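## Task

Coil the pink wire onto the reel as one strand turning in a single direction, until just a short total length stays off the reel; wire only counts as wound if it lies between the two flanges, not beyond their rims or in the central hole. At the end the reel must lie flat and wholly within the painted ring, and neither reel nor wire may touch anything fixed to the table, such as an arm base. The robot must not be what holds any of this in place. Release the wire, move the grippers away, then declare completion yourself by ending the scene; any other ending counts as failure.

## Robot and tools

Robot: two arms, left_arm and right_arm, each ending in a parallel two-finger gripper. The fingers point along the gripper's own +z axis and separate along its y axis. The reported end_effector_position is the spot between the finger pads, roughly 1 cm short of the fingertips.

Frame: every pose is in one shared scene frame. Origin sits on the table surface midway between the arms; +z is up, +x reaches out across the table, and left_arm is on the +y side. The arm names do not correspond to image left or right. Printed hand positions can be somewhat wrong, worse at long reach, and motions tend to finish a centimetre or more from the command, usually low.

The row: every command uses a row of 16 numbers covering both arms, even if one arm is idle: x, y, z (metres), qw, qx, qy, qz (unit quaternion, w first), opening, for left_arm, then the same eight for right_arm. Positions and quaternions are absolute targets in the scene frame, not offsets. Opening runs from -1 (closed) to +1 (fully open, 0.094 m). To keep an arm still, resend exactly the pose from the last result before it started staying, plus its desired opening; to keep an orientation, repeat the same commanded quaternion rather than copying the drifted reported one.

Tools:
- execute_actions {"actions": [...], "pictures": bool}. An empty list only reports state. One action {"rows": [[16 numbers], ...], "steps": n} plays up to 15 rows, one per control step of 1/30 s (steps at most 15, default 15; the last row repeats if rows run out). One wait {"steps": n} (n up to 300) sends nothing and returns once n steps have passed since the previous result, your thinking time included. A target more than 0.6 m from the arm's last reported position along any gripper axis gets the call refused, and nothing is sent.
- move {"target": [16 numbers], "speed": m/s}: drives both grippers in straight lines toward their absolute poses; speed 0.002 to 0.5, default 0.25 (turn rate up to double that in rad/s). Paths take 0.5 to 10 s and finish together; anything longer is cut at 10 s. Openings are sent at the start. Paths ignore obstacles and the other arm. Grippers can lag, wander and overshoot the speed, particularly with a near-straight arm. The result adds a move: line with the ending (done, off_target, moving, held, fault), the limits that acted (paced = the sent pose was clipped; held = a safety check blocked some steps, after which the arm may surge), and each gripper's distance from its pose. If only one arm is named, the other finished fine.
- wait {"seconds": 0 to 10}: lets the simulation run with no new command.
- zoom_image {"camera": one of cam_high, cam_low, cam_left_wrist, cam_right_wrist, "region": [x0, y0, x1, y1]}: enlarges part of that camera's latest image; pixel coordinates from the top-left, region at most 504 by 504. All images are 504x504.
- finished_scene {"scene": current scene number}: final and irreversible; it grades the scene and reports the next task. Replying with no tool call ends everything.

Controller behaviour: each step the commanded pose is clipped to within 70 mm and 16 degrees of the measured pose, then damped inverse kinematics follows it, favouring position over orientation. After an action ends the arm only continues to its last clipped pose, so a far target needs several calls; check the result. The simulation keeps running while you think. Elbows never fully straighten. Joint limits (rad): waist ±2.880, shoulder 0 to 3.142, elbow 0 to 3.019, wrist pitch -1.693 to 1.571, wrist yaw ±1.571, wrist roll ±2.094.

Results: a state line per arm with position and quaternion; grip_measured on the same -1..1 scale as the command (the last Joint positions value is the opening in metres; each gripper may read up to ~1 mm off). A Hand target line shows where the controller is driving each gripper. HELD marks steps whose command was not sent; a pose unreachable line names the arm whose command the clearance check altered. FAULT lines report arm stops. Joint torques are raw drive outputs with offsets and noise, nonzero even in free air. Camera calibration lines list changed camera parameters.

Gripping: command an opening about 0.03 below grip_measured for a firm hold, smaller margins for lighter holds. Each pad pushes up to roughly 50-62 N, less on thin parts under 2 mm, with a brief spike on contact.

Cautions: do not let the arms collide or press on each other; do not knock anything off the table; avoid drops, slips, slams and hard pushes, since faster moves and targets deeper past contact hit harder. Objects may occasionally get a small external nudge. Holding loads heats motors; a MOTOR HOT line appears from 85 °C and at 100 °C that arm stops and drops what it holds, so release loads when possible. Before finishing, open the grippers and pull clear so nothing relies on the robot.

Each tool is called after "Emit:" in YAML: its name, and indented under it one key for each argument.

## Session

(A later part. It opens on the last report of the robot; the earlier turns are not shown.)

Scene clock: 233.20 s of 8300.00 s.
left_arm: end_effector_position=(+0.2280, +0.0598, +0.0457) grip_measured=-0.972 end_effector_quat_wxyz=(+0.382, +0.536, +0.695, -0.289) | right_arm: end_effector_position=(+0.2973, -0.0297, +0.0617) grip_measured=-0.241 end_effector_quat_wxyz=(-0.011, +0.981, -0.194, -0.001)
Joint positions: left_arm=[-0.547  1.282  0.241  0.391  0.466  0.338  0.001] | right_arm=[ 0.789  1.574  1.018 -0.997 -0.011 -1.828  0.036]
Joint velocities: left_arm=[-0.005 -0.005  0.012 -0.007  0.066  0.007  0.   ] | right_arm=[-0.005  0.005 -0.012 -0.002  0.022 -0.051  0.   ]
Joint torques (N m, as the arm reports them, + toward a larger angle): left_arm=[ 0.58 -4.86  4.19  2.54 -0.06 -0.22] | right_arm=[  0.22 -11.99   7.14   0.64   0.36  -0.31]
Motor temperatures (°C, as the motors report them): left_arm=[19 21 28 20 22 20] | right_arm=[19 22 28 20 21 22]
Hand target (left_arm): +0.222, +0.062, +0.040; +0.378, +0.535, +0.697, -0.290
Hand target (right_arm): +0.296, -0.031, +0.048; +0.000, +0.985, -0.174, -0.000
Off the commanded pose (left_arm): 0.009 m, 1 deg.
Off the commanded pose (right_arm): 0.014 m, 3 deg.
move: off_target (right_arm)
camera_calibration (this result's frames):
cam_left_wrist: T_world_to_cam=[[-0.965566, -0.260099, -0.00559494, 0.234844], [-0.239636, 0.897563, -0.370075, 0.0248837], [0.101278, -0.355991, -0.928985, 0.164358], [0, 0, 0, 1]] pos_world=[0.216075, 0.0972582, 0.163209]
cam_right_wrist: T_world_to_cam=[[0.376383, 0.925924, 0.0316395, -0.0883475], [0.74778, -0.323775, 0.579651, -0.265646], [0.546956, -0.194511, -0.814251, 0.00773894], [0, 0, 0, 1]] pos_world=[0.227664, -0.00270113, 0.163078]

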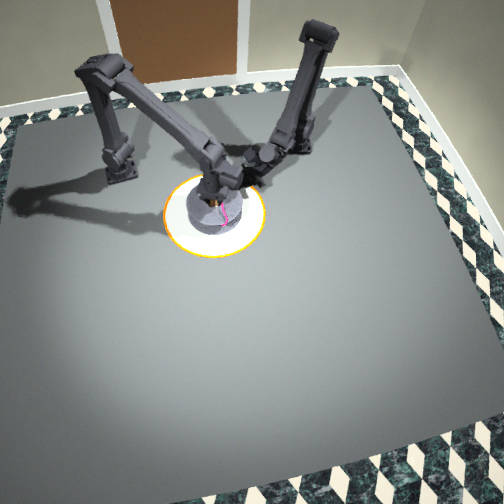

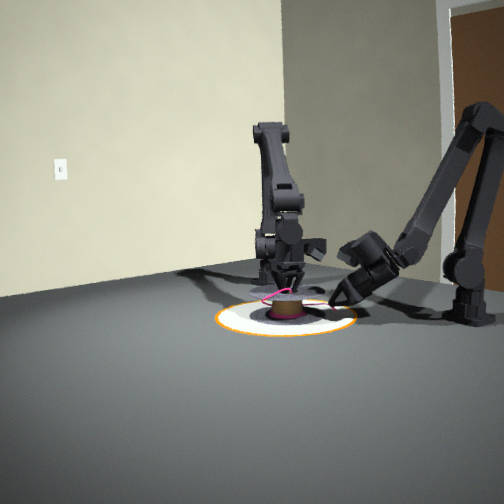

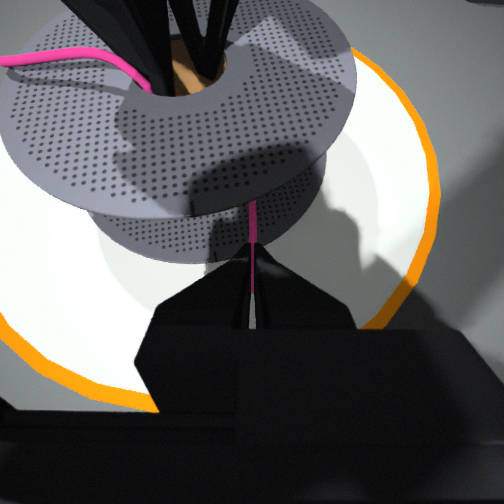

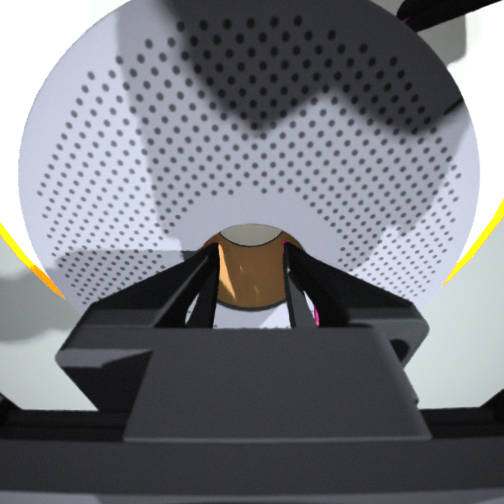

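Emit:
move:
  target: [0.30,0.056,0.034,0.467,0.744,0.476,-0.098,-1,0.296,-0.031,0.048,0,-0.985,0.174,0,-0.2]
  speed: 0.08

Emit:
zoom_image:
  camera: "cam_low"
  region: [200,230,400,350]

Scene clock: 246.53 s of 8300.00 s.
left_arm: end_effector_position=(+0.2807, +0.0606, +0.0262) grip_measured=-0.972 end_effector_quat_wxyz=(+0.449, +0.745, +0.481, -0.112) | right_arm: end_effector_position=(+0.2972, -0.0297, +0.0617) grip_measured=-0.241 end_effector_quat_wxyz=(-0.011, +0.981, -0.192, -0.001)
Joint positions: left_arm=[-0.448  1.448  0.339  0.407  0.481  1.127  0.001] | right_arm=[ 0.789  1.574  1.018 -0.997 -0.011 -1.832  0.036]
Joint velocities: left_arm=[-0.005 -0.015  0.002 -0.012 -0.051  0.007  0.001] | right_arm=[ 0.005  0.005  0.007  0.002 -0.007 -0.037 -0.001]
Joint torques (N m, as the arm reports them, + toward a larger angle): left_arm=[ 3.11 -6.7   7.53  2.55  0.09  0.  ] | right_arm=[  0.33 -12.01   7.14   0.64   0.37  -0.28]
Motor temperatures (°C, as the motors report them): left_arm=[19 21 28 21 22 20] | right_arm=[19 22 28 20 22 22]
Hand target (left_arm): +0.300, +0.057, +0.035; +0.466, +0.741, +0.474, -0.096
Hand target (right_arm): +0.296, -0.031, +0.048; +0.000, +0.985, -0.174, -0.000
Off the commanded pose (left_arm): 0.021 m, 3 deg.
Off the commanded pose (right_arm): 0.014 m, 2 deg.
After step 90, 5.37 s passed at rest.
move: off_target (left_arm, right_arm)
camera_calibration (this result's frames):
cam_left_wrist: T_world_to_cam=[[-0.818148, 0.133531, -0.559288, 0.235085], [0.26128, 0.95278, -0.154734, -0.120051], [0.512217, -0.272726, -0.814404, 0.0178763], [0, 0, 0, 1]] pos_world=[0.214545, 0.0878667, 0.127463]
cam_right_wrist: T_world_to_cam=[[0.372498, 0.927486, 0.0318629, -0.0871946], [0.749438, -0.320885, 0.579116, -0.265917], [0.547347, -0.191841, -0.814622, 0.00779889], [0, 0, 0, 1]] pos_world=[0.227499, -0.00296086, 0.163128]

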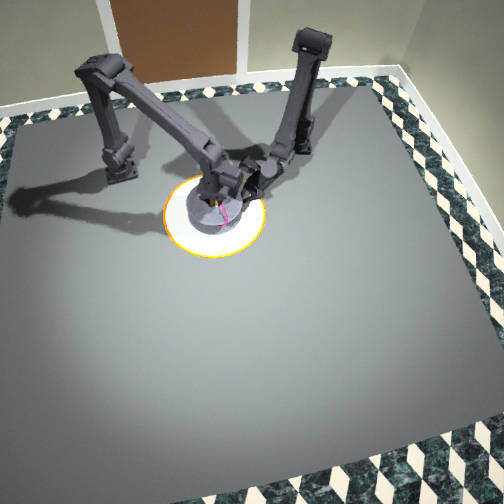

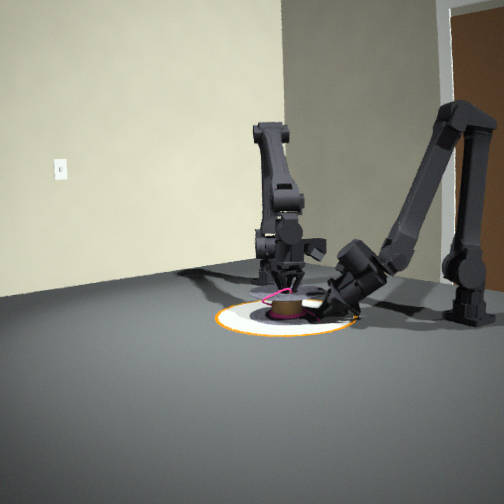

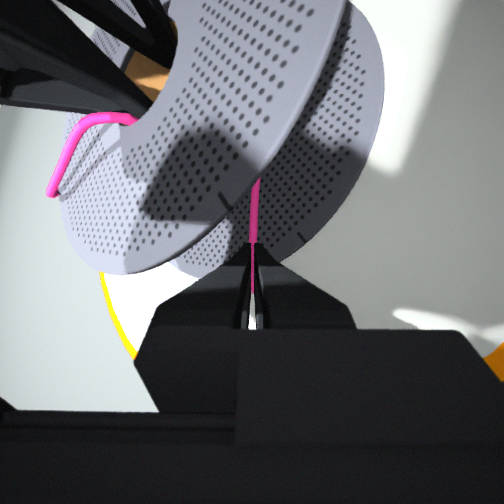

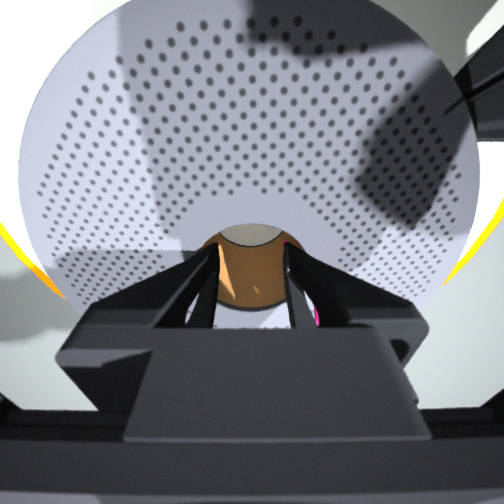

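Region (200, 230, 400, 350) of cam_low's 504x504 image, scaled by 2.520, with more detail than that image has; it fills the top 302 rows of this view, and the rest is white.

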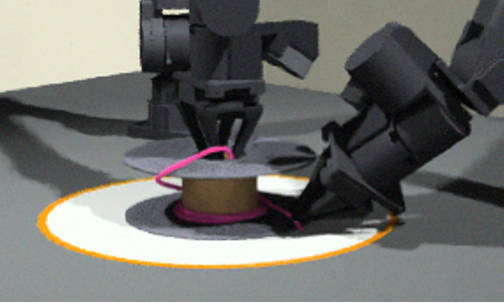

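Emit:
move:
  target: [0.335,0.036,0.047,0.488,0.845,0.187,0.108,-1,0.296,-0.031,0.048,0,-0.985,0.174,0,-0.2]
  speed: 0.08

Emit:
zoom_image:
  camera: "cam_low"
  region: [200,230,400,350]

Scene clock: 253.60 s of 8300.00 s.
left_arm: end_effector_position=(+0.3071, +0.0467, +0.0324) grip_measured=-0.972 end_effector_quat_wxyz=(+0.472, +0.856, +0.195, +0.077) | right_arm: end_effector_position=(+0.2977, -0.0300, +0.0617) grip_measured=-0.241 end_effector_quat_wxyz=(-0.010, +0.981, -0.192, +0.001)
Joint positions: left_arm=[-0.449  1.502  0.389  0.466  0.448  1.824  0.001] | right_arm=[ 0.789  1.574  1.018 -0.996 -0.008 -1.832  0.036]
Joint velocities: left_arm=[-0.005  0.005  0.002 -0.007  0.022  0.037 -0.   ] | right_arm=[-0.015  0.005  0.007 -0.002 -0.007  0.007 -0.   ]
Joint torques (N m, as the arm reports them, + toward a larger angle): left_arm=[ 2.56 -7.94  8.86  2.96 -0.35 -0.04] | right_arm=[  0.39 -12.04   7.15   0.64   0.24  -0.29]
Motor temperatures (°C, as the motors report them): left_arm=[19 21 28 21 22 20] | right_arm=[19 22 28 20 22 22]
Hand target (left_arm): +0.333, +0.038, +0.049; +0.488, +0.846, +0.187, +0.108
Hand target (right_arm): +0.296, -0.031, +0.048; +0.000, +0.985, -0.174, -0.000
Off the commanded pose (left_arm): 0.033 m, 4 deg.
Off the commanded pose (right_arm): 0.014 m, 2 deg.
move: off_target (left_arm, right_arm)
camera_calibration (this result's frames):
cam_left_wrist: T_world_to_cam=[[-0.26405, 0.477042, -0.838277, 0.0848033], [0.557431, 0.78475, 0.270996, -0.209625], [0.787114, -0.395725, -0.473131, -0.0841805], [0, 0, 0, 1]] pos_world=[0.205503, 0.0907361, 0.0880677]
cam_right_wrist: T_world_to_cam=[[0.372814, 0.92738, 0.0312298, -0.0871713], [0.747397, -0.320065, 0.582199, -0.266009], [0.549915, -0.193711, -0.812446, 0.00646125], [0, 0, 0, 1]] pos_world=[0.22776, -0.00304778, 0.162842]

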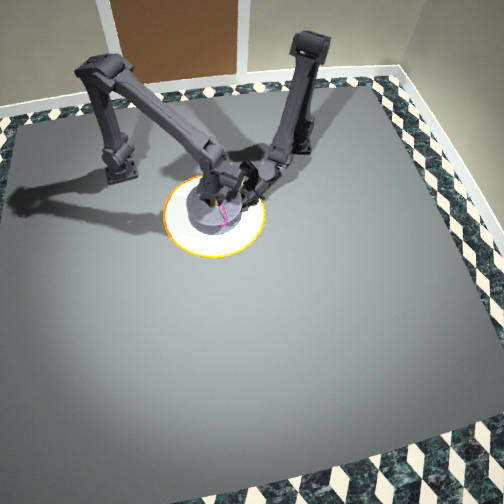

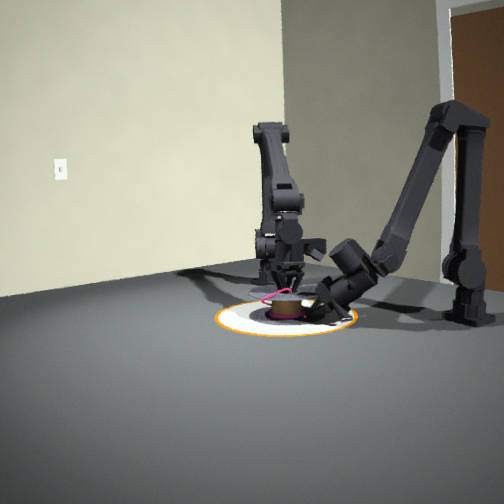

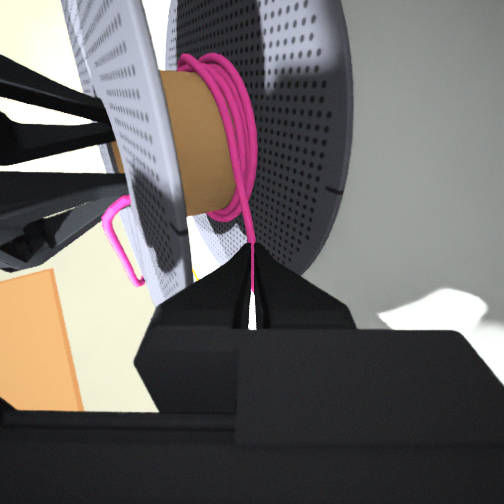

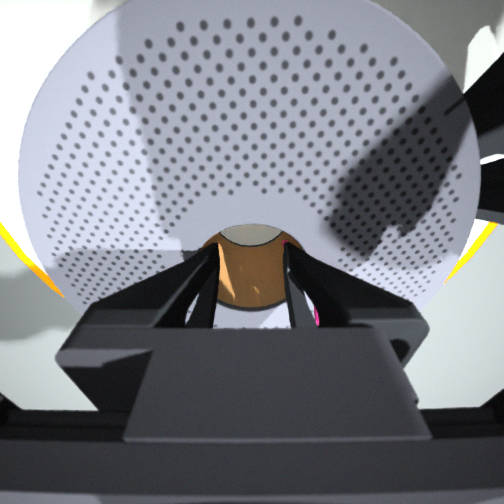

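Region (200, 230, 400, 350) of cam_low's 504x504 image, scaled by 2.520, with more detail than that image has; it fills the top 302 rows of this view, and the rest is white.

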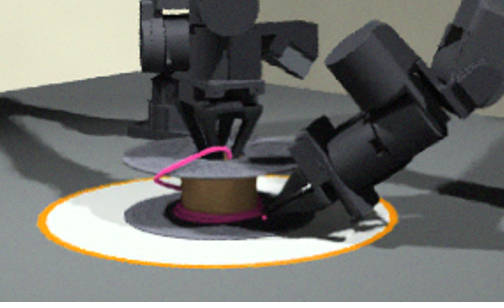

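Emit:
move:
  target: [0.31,0.046,0.04,0.488,0.845,0.187,0.108,-0.8,0.296,-0.031,0.048,0,-0.985,0.174,0,-0.2]
  speed: 0.05

Emit:
move:
  target: [0.285,0.11,0.08,0.488,0.845,0.187,0.108,-0.8,0.296,-0.031,0.048,0,-0.985,0.174,0,-0.2]
  speed: 0.1

Scene clock: 257.43 s of 8300.00 s.
left_arm: end_effector_position=(+0.3100, +0.0504, +0.0347) grip_measured=-0.803 end_effector_quat_wxyz=(+0.478, +0.850, +0.195, +0.100) | right_arm: end_effector_position=(+0.2980, -0.0302, +0.0624) grip_measured=-0.240 end_effector_quat_wxyz=(-0.010, +0.982, -0.187, +0.002)
Joint positions: left_arm=[-0.449  1.503  0.37   0.525  0.418  1.827  0.009] | right_arm=[ 0.789  1.572  1.018 -0.997 -0.006 -1.841  0.036]
Joint velocities: left_arm=[-0.005 -0.005 -0.002  0.012 -0.066 -0.037 -0.   ] | right_arm=[-0.005 -0.005 -0.007 -0.012 -0.095 -0.022  0.001]
Joint torques (N m, as the arm reports them, + toward a larger angle): left_arm=[ 0.6  -9.02  4.56  3.09  0.02 -0.2 ] | right_arm=[  0.38 -11.89   7.13   0.67   0.16  -0.19]
Motor temperatures (°C, as the motors report them): left_arm=[19 21 28 21 22 20] | right_arm=[19 22 28 20 22 22]
Hand target (left_arm): +0.310, +0.046, +0.040; +0.488, +0.846, +0.187, +0.108
Hand target (right_arm): +0.296, -0.031, +0.048; -0.000, +0.985, -0.174, -0.000
Off the commanded pose (left_arm): 0.007 m, 2 deg.
Off the commanded pose (right_arm): 0.015 m, 2 deg.
move: off_target (right_arm)
camera_calibration (this result's frames):
cam_left_wrist: T_world_to_cam=[[-0.238594, 0.464833, -0.852645, 0.0789484], [0.527232, 0.79934, 0.288239, -0.206749], [0.815536, -0.38077, -0.435793, -0.0947328], [0, 0, 0, 1]] pos_world=[0.205099, 0.0924932, 0.085624]
cam_right_wrist: T_world_to_cam=[[0.364269, 0.93075, 0.0318366, -0.084444], [0.74889, -0.313073, 0.584079, -0.267047], [0.553599, -0.18892, -0.811072, 0.00586288], [0, 0, 0, 1]] pos_world=[0.227503, -0.00390127, 0.16342]

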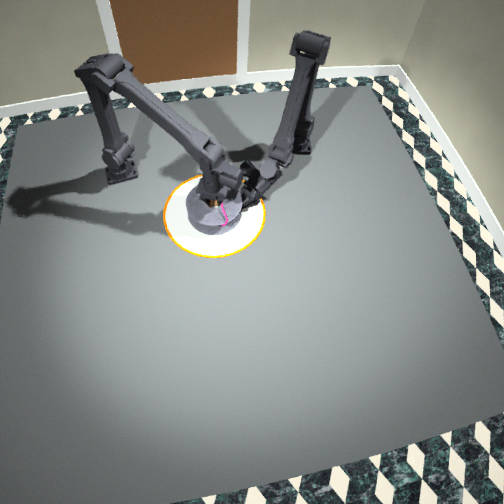

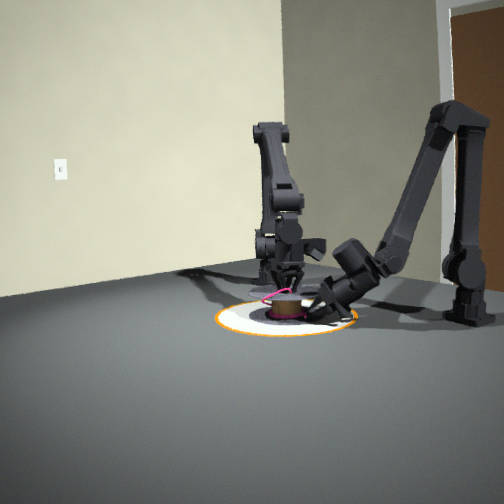

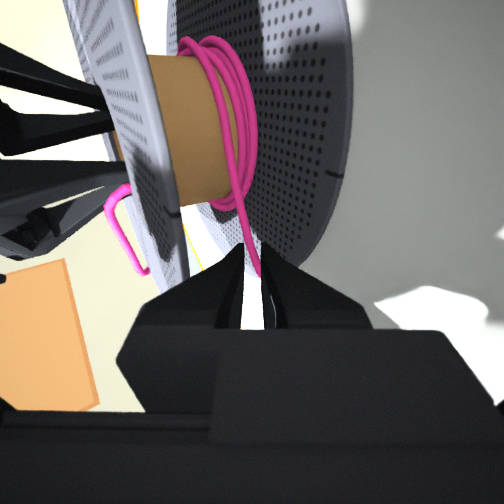

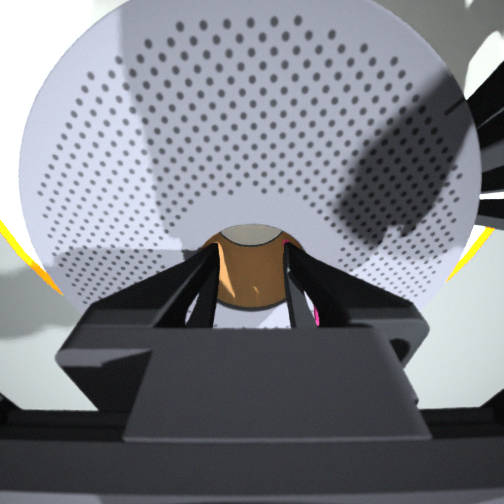

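Scene clock: 258.57 s of 8300.00 s.
left_arm: end_effector_position=(+0.2882, +0.1057, +0.0876) grip_measured=-0.803 end_effector_quat_wxyz=(+0.497, +0.840, +0.186, +0.112) | right_arm: end_effector_position=(+0.2979, -0.0303, +0.0621) grip_measured=-0.240 end_effector_quat_wxyz=(-0.010, +0.983, -0.186, +0.002)
Joint positions: left_arm=[-0.312  1.139  0.273  0.27   0.539  1.91   0.009] | right_arm=[ 0.789  1.573  1.018 -0.997 -0.006 -1.844  0.036]
Joint velocities: left_arm=[-0.015  0.005 -0.007 -0.027 -0.081 -0.022  0.   ] | right_arm=[ 0.005 -0.015 -0.012  0.017 -0.007  0.007  0.   ]
Joint torques (N m, as the arm reports them, + toward a larger angle): left_arm=[ 2.33 -4.8   5.99  0.69  0.31 -0.03] | right_arm=[  0.38 -11.92   7.13   0.66   0.17  -0.16]
Motor temperatures (°C, as the motors report them): left_arm=[19 21 28 21 22 20] | right_arm=[19 22 28 20 22 22]
Hand target (left_arm): +0.285, +0.111, +0.081; +0.488, +0.846, +0.187, +0.109
Hand target (right_arm): +0.296, -0.031, +0.048; +0.000, +0.985, -0.174, -0.000
Off the commanded pose (left_arm): 0.009 m, 1 deg.
Off the commanded pose (right_arm): 0.014 m, 2 deg.
move: off_target (right_arm)
camera_calibration (this result's frames):
cam_left_wrist: T_world_to_cam=[[-0.203463, 0.436028, -0.876631, 0.0882478], [0.519442, 0.807034, 0.280851, -0.252616], [0.82993, -0.398216, -0.390692, -0.039161], [0, 0, 0, 1]] pos_world=[0.181675, 0.149797, 0.133008]
cam_right_wrist: T_world_to_cam=[[0.361084, 0.932014, 0.0311037, -0.0833516], [0.750191, -0.31013, 0.583981, -0.267151], [0.553924, -0.187532, -0.811172, 0.00557733], [0, 0, 0, 1]] pos_world=[0.227422, -0.00412082, 0.163128]

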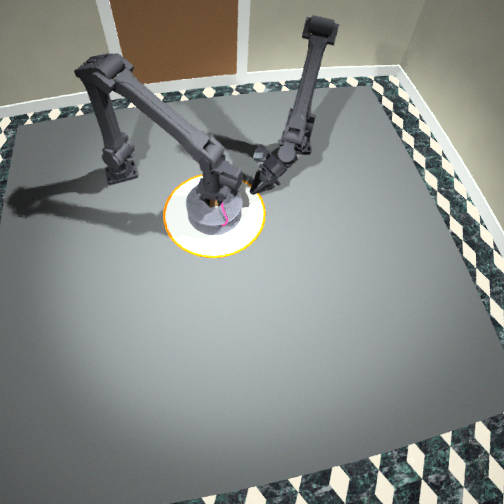

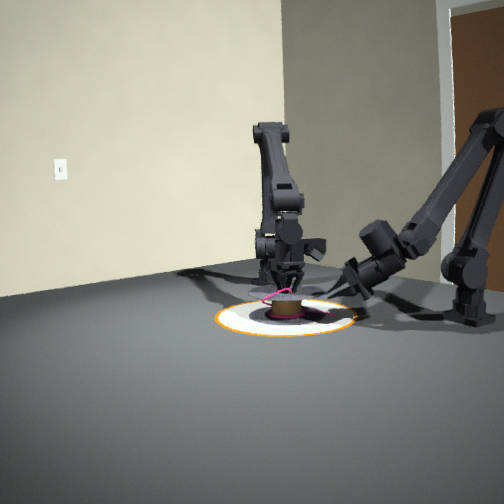

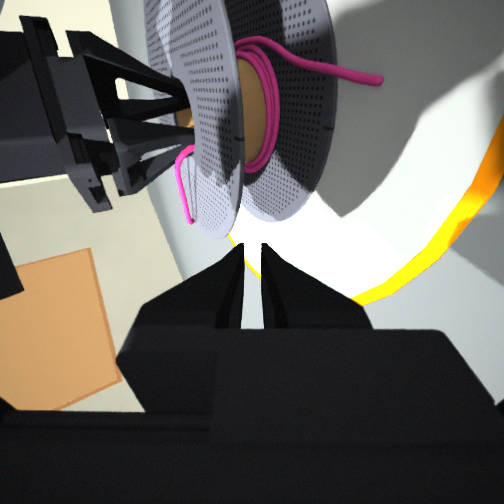

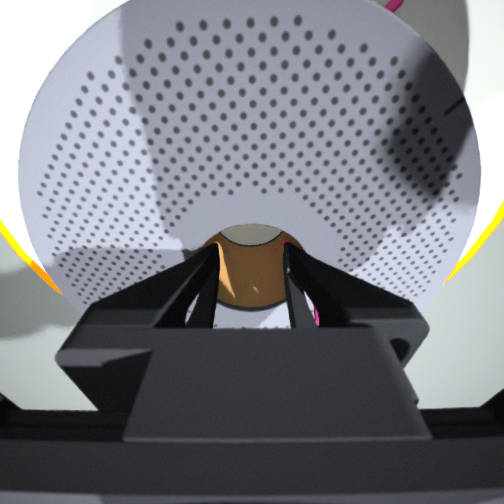

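Emit:
move:
  target: [0.33,0.12,0.14,0,0,1,0,-0.5,0.296,-0.031,0.048,0,-0.985,0.174,0,-1]
  speed: 0.25

Emit:
move:
  target: [0.33,0.12,0.14,0,0,1,0,-0.5,0.308,-0.022,0.14,0,-0.985,0.174,0,-1]
  speed: 0.1

Emit:
move:
  target: [0.35,-0.01,0.15,0,0,1,0,-0.5,0.30,-0.30,0.2,0,-0.7,0.714,0,-1]
  speed: 0.25

Scene clock: 267.60 s of 8300.00 s.
left_arm: end_effector_position=(+0.2941, +0.1306, +0.1023) grip_measured=-0.503 end_effector_quat_wxyz=(+0.155, +0.323, +0.932, +0.050) | right_arm: end_effector_position=(+0.2995, -0.0301, +0.0611) grip_measured=-0.996 end_effector_quat_wxyz=(-0.010, +0.983, -0.182, +0.004)
Joint positions: left_arm=[-0.601  1.219  0.751 -0.865 -0.227 -0.102  0.023] | right_arm=[ 0.788  1.575  1.018 -0.992 -0.003 -1.853  0.   ]
Joint velocities: left_arm=[ 0.005 -0.005  0.007  0.012 -0.066 -0.11   0.   ] | right_arm=[-0.015 -0.005 -0.017  0.002  0.022  0.051 -0.001]
Joint torques (N m, as the arm reports them, + toward a larger angle): left_arm=[ 1.37 -8.49  8.35  0.56 -0.21 -0.12] | right_arm=[  0.5  -12.15   7.11   0.5    0.06  -0.06]
Motor temperatures (°C, as the motors report them): left_arm=[19 21 29 20 22 20] | right_arm=[19 22 28 20 22 22]
Hand target (left_arm): +0.294, +0.131, +0.102; +0.155, +0.323, +0.932, +0.050
Hand target (right_arm): +0.296, -0.031, +0.048; +0.000, +0.985, -0.174, -0.000
Off the commanded pose (left_arm): 0.053 m, 42 deg; orientation clipped at the last step of the last action.
Off the commanded pose (right_arm): 0.014 m, 2 deg.
After step 90, 0.17 s passed at rest.
move: held (left_arm), off_target (right_arm); limits=paced,held; held on 46 of 176 steps (left_arm), including the last (left_arm)
pose unreachable (left arm): on one or more control steps of this call this arm could not follow its commanded pose, so it was not sent that pose on those steps. On the call's last step it was still not sent that pose. It may still have moved: this result reports where it is.
cause: the commanded pose would bring a part of the arm too close to another arm (this arm's wrist (the part past joint 4) and the other arm's wrist (the part past joint 4)).
camera_calibration (this result's frames):
cam_left_wrist: T_world_to_cam=[[-0.583522, -0.78877, -0.193246, 0.293267], [-0.793568, 0.503288, 0.34198, 0.139681], [-0.172486, 0.352907, -0.919622, 0.222463], [0, 0, 0, 1]] pos_world=[0.320346, 0.0825115, 0.213486]
cam_right_wrist: T_world_to_cam=[[0.353896, 0.934722, 0.0324369, -0.0818409], [0.750182, -0.304397, 0.587, -0.26768], [0.558556, -0.183403, -0.808937, 0.00249436], [0, 0, 0, 1]] pos_world=[0.228379, -0.00452495, 0.1618]

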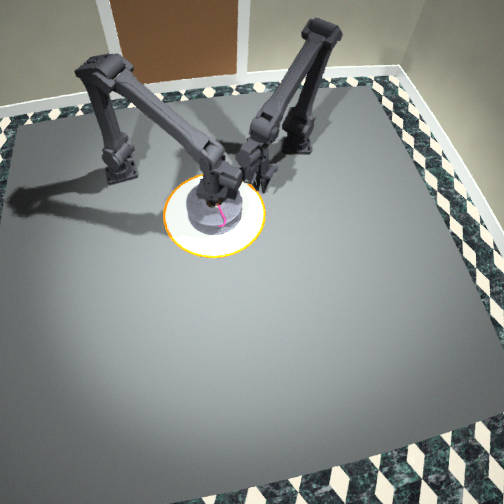

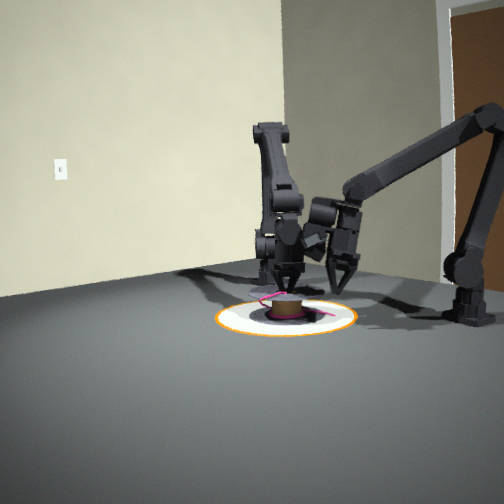

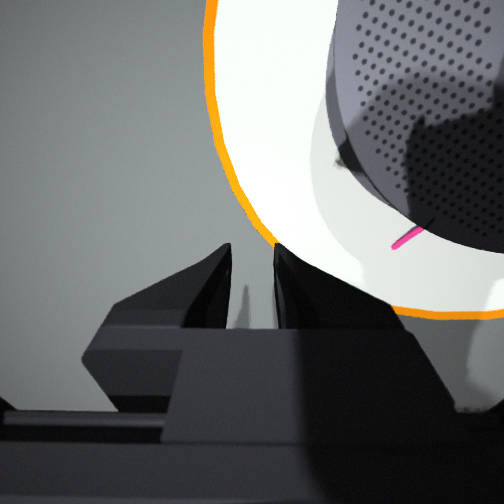

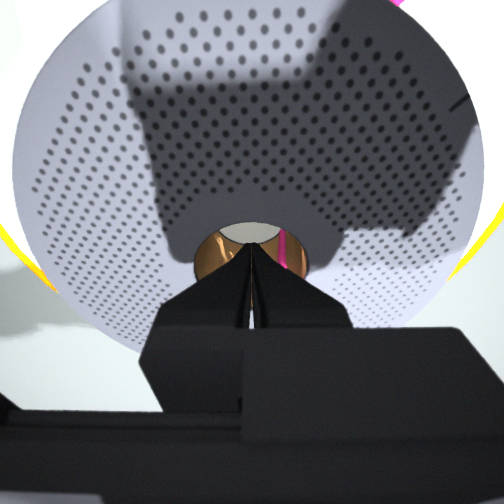

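Scene clock: 271.80 s of 8300.00 s.
left_arm: end_effector_position=(+0.2867, +0.1356, +0.0964) grip_measured=-0.503 end_effector_quat_wxyz=(+0.131, +0.301, +0.943, +0.049) | right_arm: end_effector_position=(+0.2968, -0.0337, +0.0610) grip_measured=-0.996 end_effector_quat_wxyz=(-0.002, +0.983, -0.182, -0.001)
Joint positions: left_arm=[-0.596  1.23   0.751 -0.901 -0.208 -0.153  0.023] | right_arm=[ 0.788  1.575  1.018 -1.011 -0.003 -1.853  0.   ]
Joint velocities: left_arm=[-0.015  0.005  0.012 -0.007  0.037 -0.022 -0.001] | right_arm=[ 0.005 -0.015 -0.007  0.007  0.007  0.051  0.001]
Joint torques (N m, as the arm reports them, + toward a larger angle): left_arm=[ 1.41 -8.55  8.24  0.49 -0.2  -0.12] | right_arm=[ -0.07 -14.16   7.94   0.    -0.04   0.05]
Motor temperatures (°C, as the motors report them): left_arm=[19 21 30 20 22 20] | right_arm=[19 22 28 20 21 22]
Hand target (left_arm): +0.287, +0.135, +0.097; +0.132, +0.302, +0.943, +0.048
Hand target (right_arm): +0.297, -0.034, +0.061; -0.002, +0.983, -0.182, -0.000
Off the commanded pose (left_arm): 0.063 m, 39 deg; position and orientation clipped at the last step of the last action.
Off the commanded pose (right_arm): 0.081 m, 1 deg; position clipped at the last step of the last action.
move: held (left_arm, right_arm); limits=paced,held; held on 103 of 119 steps (left_arm, right_arm), including the last (left_arm, right_arm)
pose unreachable (left arm): on one or more control steps of this call this arm could not follow its commanded pose, so it was not sent that pose on those steps. On the call's last step it was still not sent that pose. It may still have moved: this result reports where it is.
cause: the commanded pose would bring a part of the arm too close to another arm (this arm's wrist (the part past joint 4) and the other arm's wrist (the part past joint 4)).
pose unreachable (right arm): on one or more control steps of this call this arm could not follow its commanded pose, so it was not sent that pose on those steps. On the call's last step it was still not sent that pose. It may still have moved: this result reports where it is.
cause: the commanded pose would bring a part of the arm too close to another arm (this arm's wrist (the part past joint 4) and the other arm's wrist (the part past joint 4)).
camera_calibration (this result's frames):
cam_left_wrist: T_world_to_cam=[[-0.552958, -0.815528, -0.17074, 0.28442], [-0.800459, 0.463063, 0.380575, 0.136976], [-0.231306, 0.347113, -0.908851, 0.230588], [0, 0, 0, 1]] pos_world=[0.320252, 0.088484, 0.206002]
cam_right_wrist: T_world_to_cam=[[0.354157, 0.935067, 0.0148793, -0.0765179], [0.756656, -0.295862, 0.583042, -0.268092], [0.549586, -0.19523, -0.812305, 0.0057831], [0, 0, 0, 1]] pos_world=[0.226775, -0.0066398, 0.162145]

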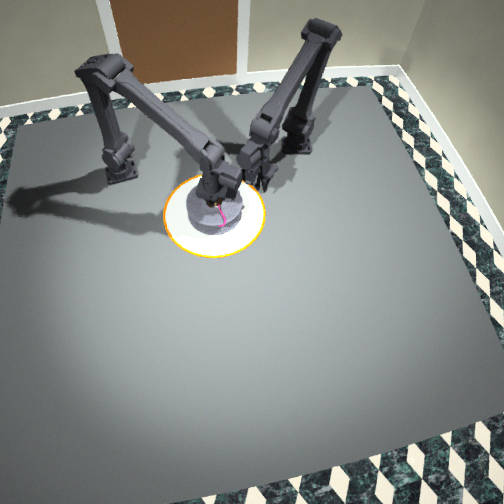

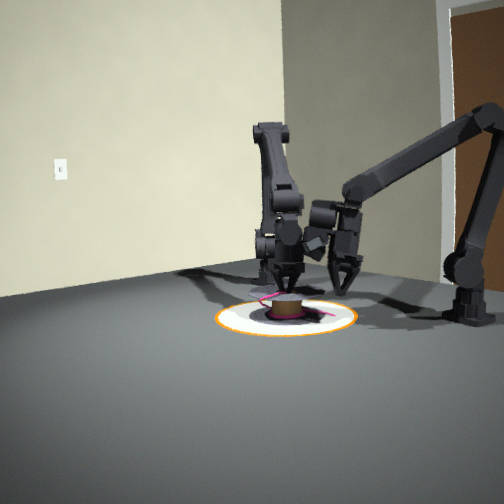

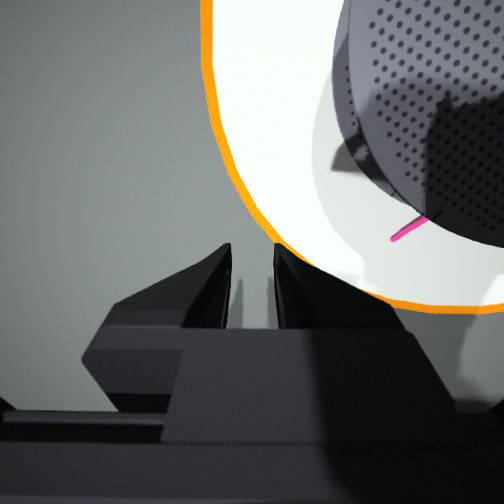

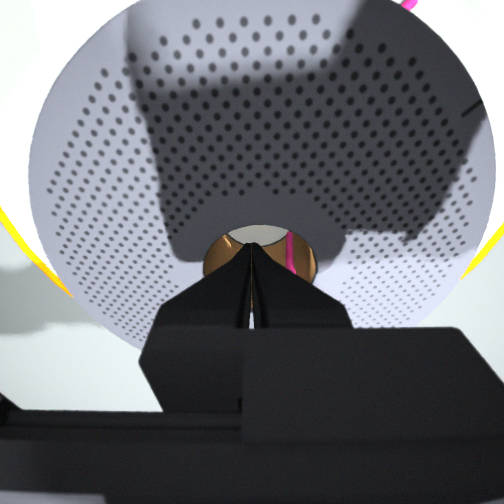

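Scene clock: 274.97 s of 8300.00 s.
left_arm: end_effector_position=(+0.3425, +0.0067, +0.1415) grip_measured=-0.503 end_effector_quat_wxyz=(-0.005, +0.002, +1.000, +0.009) | right_arm: end_effector_position=(+0.2923, -0.2974, +0.1879) grip_measured=-0.996 end_effector_quat_wxyz=(-0.006, -0.708, +0.707, +0.006)
Joint positions: left_arm=[-0.631  1.642  1.333 -1.282 -0.006 -0.823  0.023] | right_arm=[ 0.134  1.023  0.877 -1.441 -0.004 -1.304  0.   ]
Joint velocities: left_arm=[-0.015  0.015 -0.012 -0.007  0.037  0.066  0.   ] | right_arm=[-0.005 -0.005 -0.007 -0.007 -0.037  0.022 -0.   ]
Joint torques (N m, as the arm reports them, + toward a larger angle): left_arm=[  0.43 -14.93  12.93  -0.84   0.03  -0.27] | right_arm=[-1.03 -7.63 11.49 -0.45  0.02  0.14]
Motor temperatures (°C, as the motors report them): left_arm=[19 21 30 20 22 20] | right_arm=[19 22 28 20 21 22]
Hand target (left_arm): +0.348, -0.009, +0.152; -0.000, -0.001, +1.000, +0.002
Hand target (right_arm): +0.296, -0.299, +0.199; -0.003, +0.700, -0.714, +0.000
Off the commanded pose (left_arm): 0.020 m, 1 deg.
Off the commanded pose (right_arm): 0.015 m, 2 deg.
move: off_target (left_arm, right_arm); limits=held; held on 5 of 88 steps (left_arm)
pose unreachable (left arm): on one or more control steps of this call this arm could not follow its commanded pose, so it was not sent that pose on those steps. It may still have moved: this result reports where it is.
cause: the commanded pose would bring a part of the arm too close to another arm (this arm's wrist (the part past joint 4) and the other arm's wrist (the part past joint 4)).
camera_calibration (this result's frames):
cam_left_wrist: T_world_to_cam=[[-0.000226998, -0.999823, -0.0188206, 0.00826748], [-0.807992, -0.0109056, 0.589093, 0.200456], [-0.589194, 0.0153406, -0.807846, 0.439728], [0, 0, 0, 1]] pos_world=[0.421053, 0.00370641, 0.237301]
cam_right_wrist: T_world_to_cam=[[0.999971, 0.00555651, -0.00527388, -0.291724], [0.0075916, -0.811084, 0.58488, -0.351283], [-0.00102766, -0.584903, -0.811102, 0.104659], [0, 0, 0, 1]] pos_world=[0.29449, -0.222084, 0.288809]

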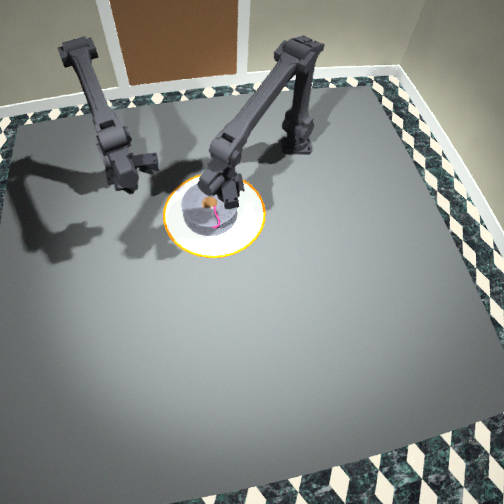

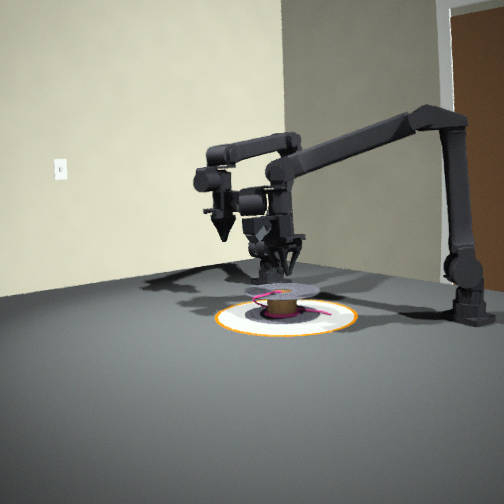

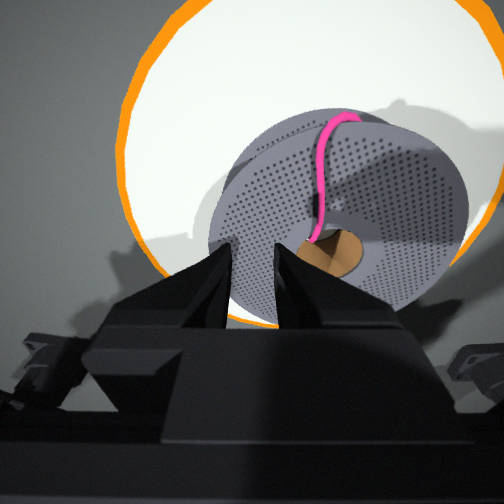

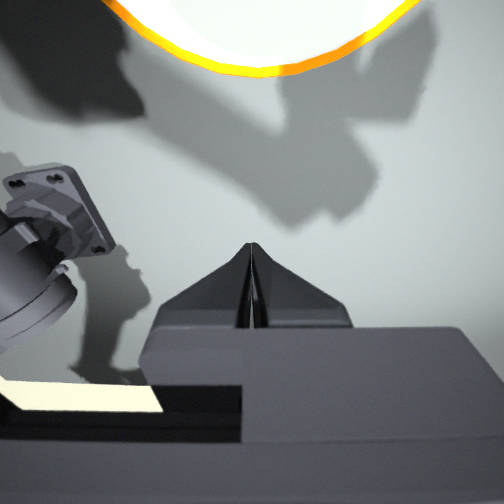

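Emit:
move:
  target: [0.333,-0.05,0.10,0,0,1,0,-0.5,0.30,-0.30,0.2,0,-0.7,0.714,0,-1]
  speed: 0.1

Scene clock: 278.27 s of 8300.00 s.
left_arm: end_effector_position=(+0.3247, -0.0324, +0.0939) grip_measured=-0.503 end_effector_quat_wxyz=(-0.013, +0.005, +1.000, +0.017) | right_arm: end_effector_position=(+0.2918, -0.2978, +0.1879) grip_measured=-0.996 end_effector_quat_wxyz=(-0.008, -0.707, +0.707, +0.006)
Joint positions: left_arm=[-0.71   1.743  1.333 -1.202 -0.001 -0.895  0.023] | right_arm=[ 0.134  1.023  0.877 -1.444 -0.002 -1.303  0.   ]
Joint velocities: left_arm=[-0.005 -0.005  0.012 -0.012 -0.022  0.022  0.   ] | right_arm=[ 0.005  0.005  0.002  0.012 -0.066 -0.051  0.   ]
Joint torques (N m, as the arm reports them, + toward a larger angle): left_arm=[  0.9  -17.12  11.29   0.66   0.    -0.27] | right_arm=[-1.44 -6.34 12.3  -0.46  0.07  0.11]
Motor temperatures (°C, as the motors report them): left_arm=[19 21 31 20 21 20] | right_arm=[19 22 29 20 21 22]
Hand target (left_arm): +0.333, -0.050, +0.101; -0.001, +0.000, +1.000, -0.001
Hand target (right_arm): +0.300, -0.300, +0.200; -0.000, +0.700, -0.714, +0.000
Off the commanded pose (left_arm): 0.020 m, 2 deg.
Off the commanded pose (right_arm): 0.015 m, 2 deg.
move: off_target (left_arm, right_arm)
camera_calibration (this result's frames):
cam_left_wrist: T_world_to_cam=[[-0.0066385, -0.999404, -0.0338828, -0.028174], [-0.798566, -0.0150956, 0.601718, 0.209334], [-0.601871, 0.0310521, -0.79799, 0.3951], [0, 0, 0, 1]] pos_world=[0.404779, -0.0372659, 0.188371]
cam_right_wrist: T_world_to_cam=[[0.999961, 0.0048063, -0.00745467, -0.290969], [0.0082657, -0.809806, 0.58664, -0.351778], [-0.00321727, -0.586678, -0.809814, 0.104286], [0, 0, 0, 1]] pos_world=[0.294201, -0.222292, 0.28865]

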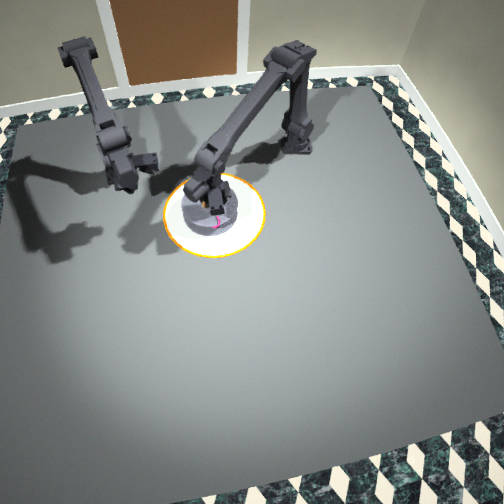

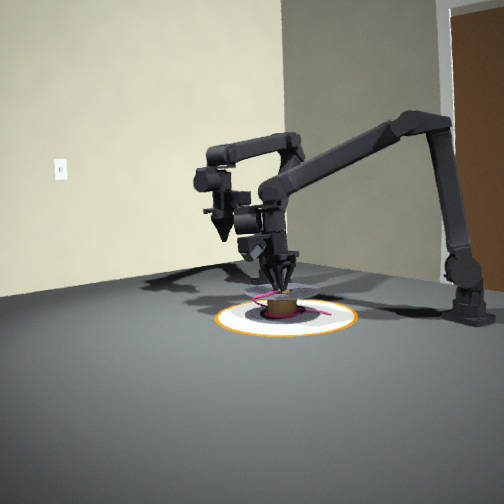

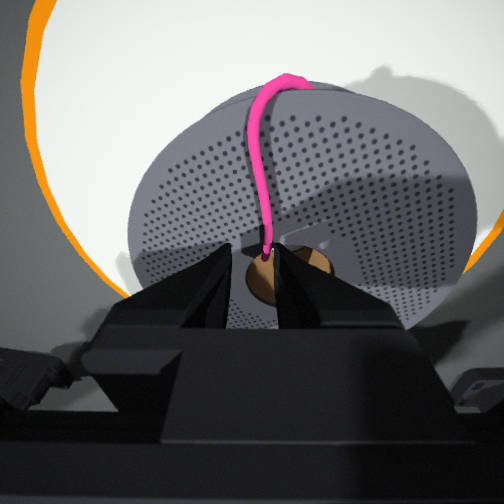

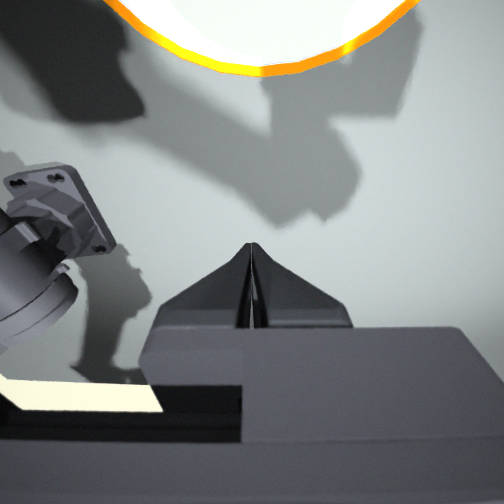

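Emit:
move:
  target: [0.333,-0.052,0.075,0,0,1,0,-0.4,0.30,-0.30,0.2,0,-0.7,0.714,0,-1]
  speed: 0.05

Scene clock: 280.50 s of 8300.00 s.
left_arm: end_effector_position=(+0.3330, -0.0429, +0.0870) grip_measured=-0.403 end_effector_quat_wxyz=(+0.001, +0.003, +1.000, -0.000) | right_arm: end_effector_position=(+0.2918, -0.2978, +0.1879) grip_measured=-0.996 end_effector_quat_wxyz=(-0.008, -0.707, +0.707, +0.006)
Joint positions: left_arm=[-0.71   1.757  1.333 -1.146 -0.001 -0.899  0.028] | right_arm=[ 0.134  1.023  0.877 -1.444 -0.002 -1.303  0.   ]
Joint velocities: left_arm=[ 0.005 -0.015 -0.002 -0.002 -0.066  0.037 -0.001] | right_arm=[-0.015  0.005 -0.007 -0.007 -0.066  0.022 -0.001]
Joint torques (N m, as the arm reports them, + toward a larger angle): left_arm=[  0.58 -15.52   8.84   0.94  -0.05  -0.28] | right_arm=[-1.45 -6.32 12.33 -0.45  0.06  0.11]
Motor temperatures (°C, as the motors report them): left_arm=[19 22 31 20 21 20] | right_arm=[19 22 29 20 21 22]
Hand target (left_arm): +0.333, -0.052, +0.075; -0.000, +0.000, +1.000, -0.000
Hand target (right_arm): +0.300, -0.300, +0.200; -0.000, +0.700, -0.714, +0.000
Off the commanded pose (left_arm): 0.015 m, 0 deg.
Off the commanded pose (right_arm): 0.015 m, 2 deg.
move: off_target (left_arm, right_arm)
camera_calibration (this result's frames):
cam_left_wrist: T_world_to_cam=[[-0.00237015, -0.999997, -0.000464124, -0.0431769], [-0.814191, 0.00166029, 0.580595, 0.227643], [-0.580592, 0.00175398, -0.814193, 0.387974], [0, 0, 0, 1]] pos_world=[0.410497, -0.0442353, 0.183697]
cam_right_wrist: T_world_to_cam=[[0.999961, 0.0048063, -0.00745467, -0.290969], [0.0082657, -0.809806, 0.58664, -0.351778], [-0.00321727, -0.586678, -0.809814, 0.104286], [0, 0, 0, 1]] pos_world=[0.294201, -0.222292, 0.28865]

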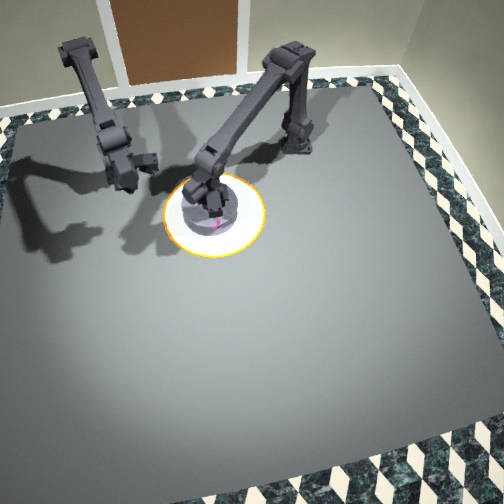

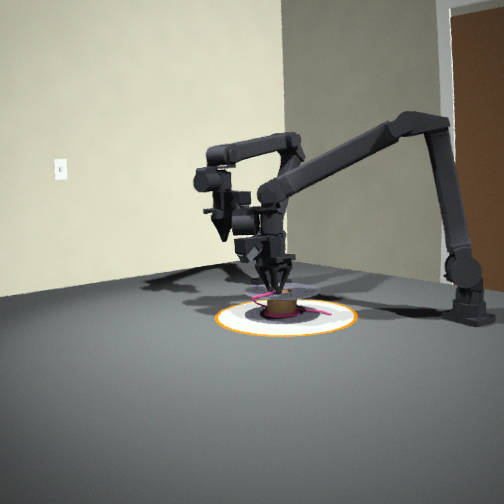

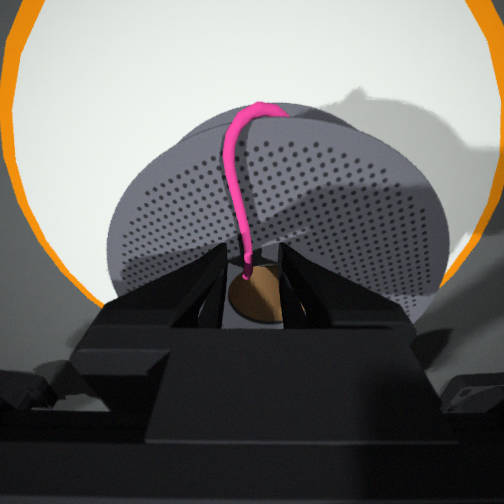

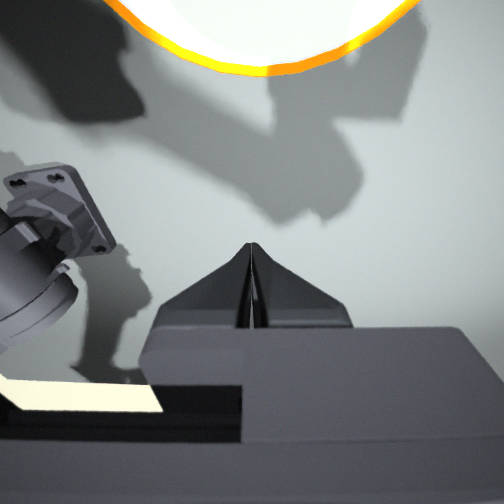

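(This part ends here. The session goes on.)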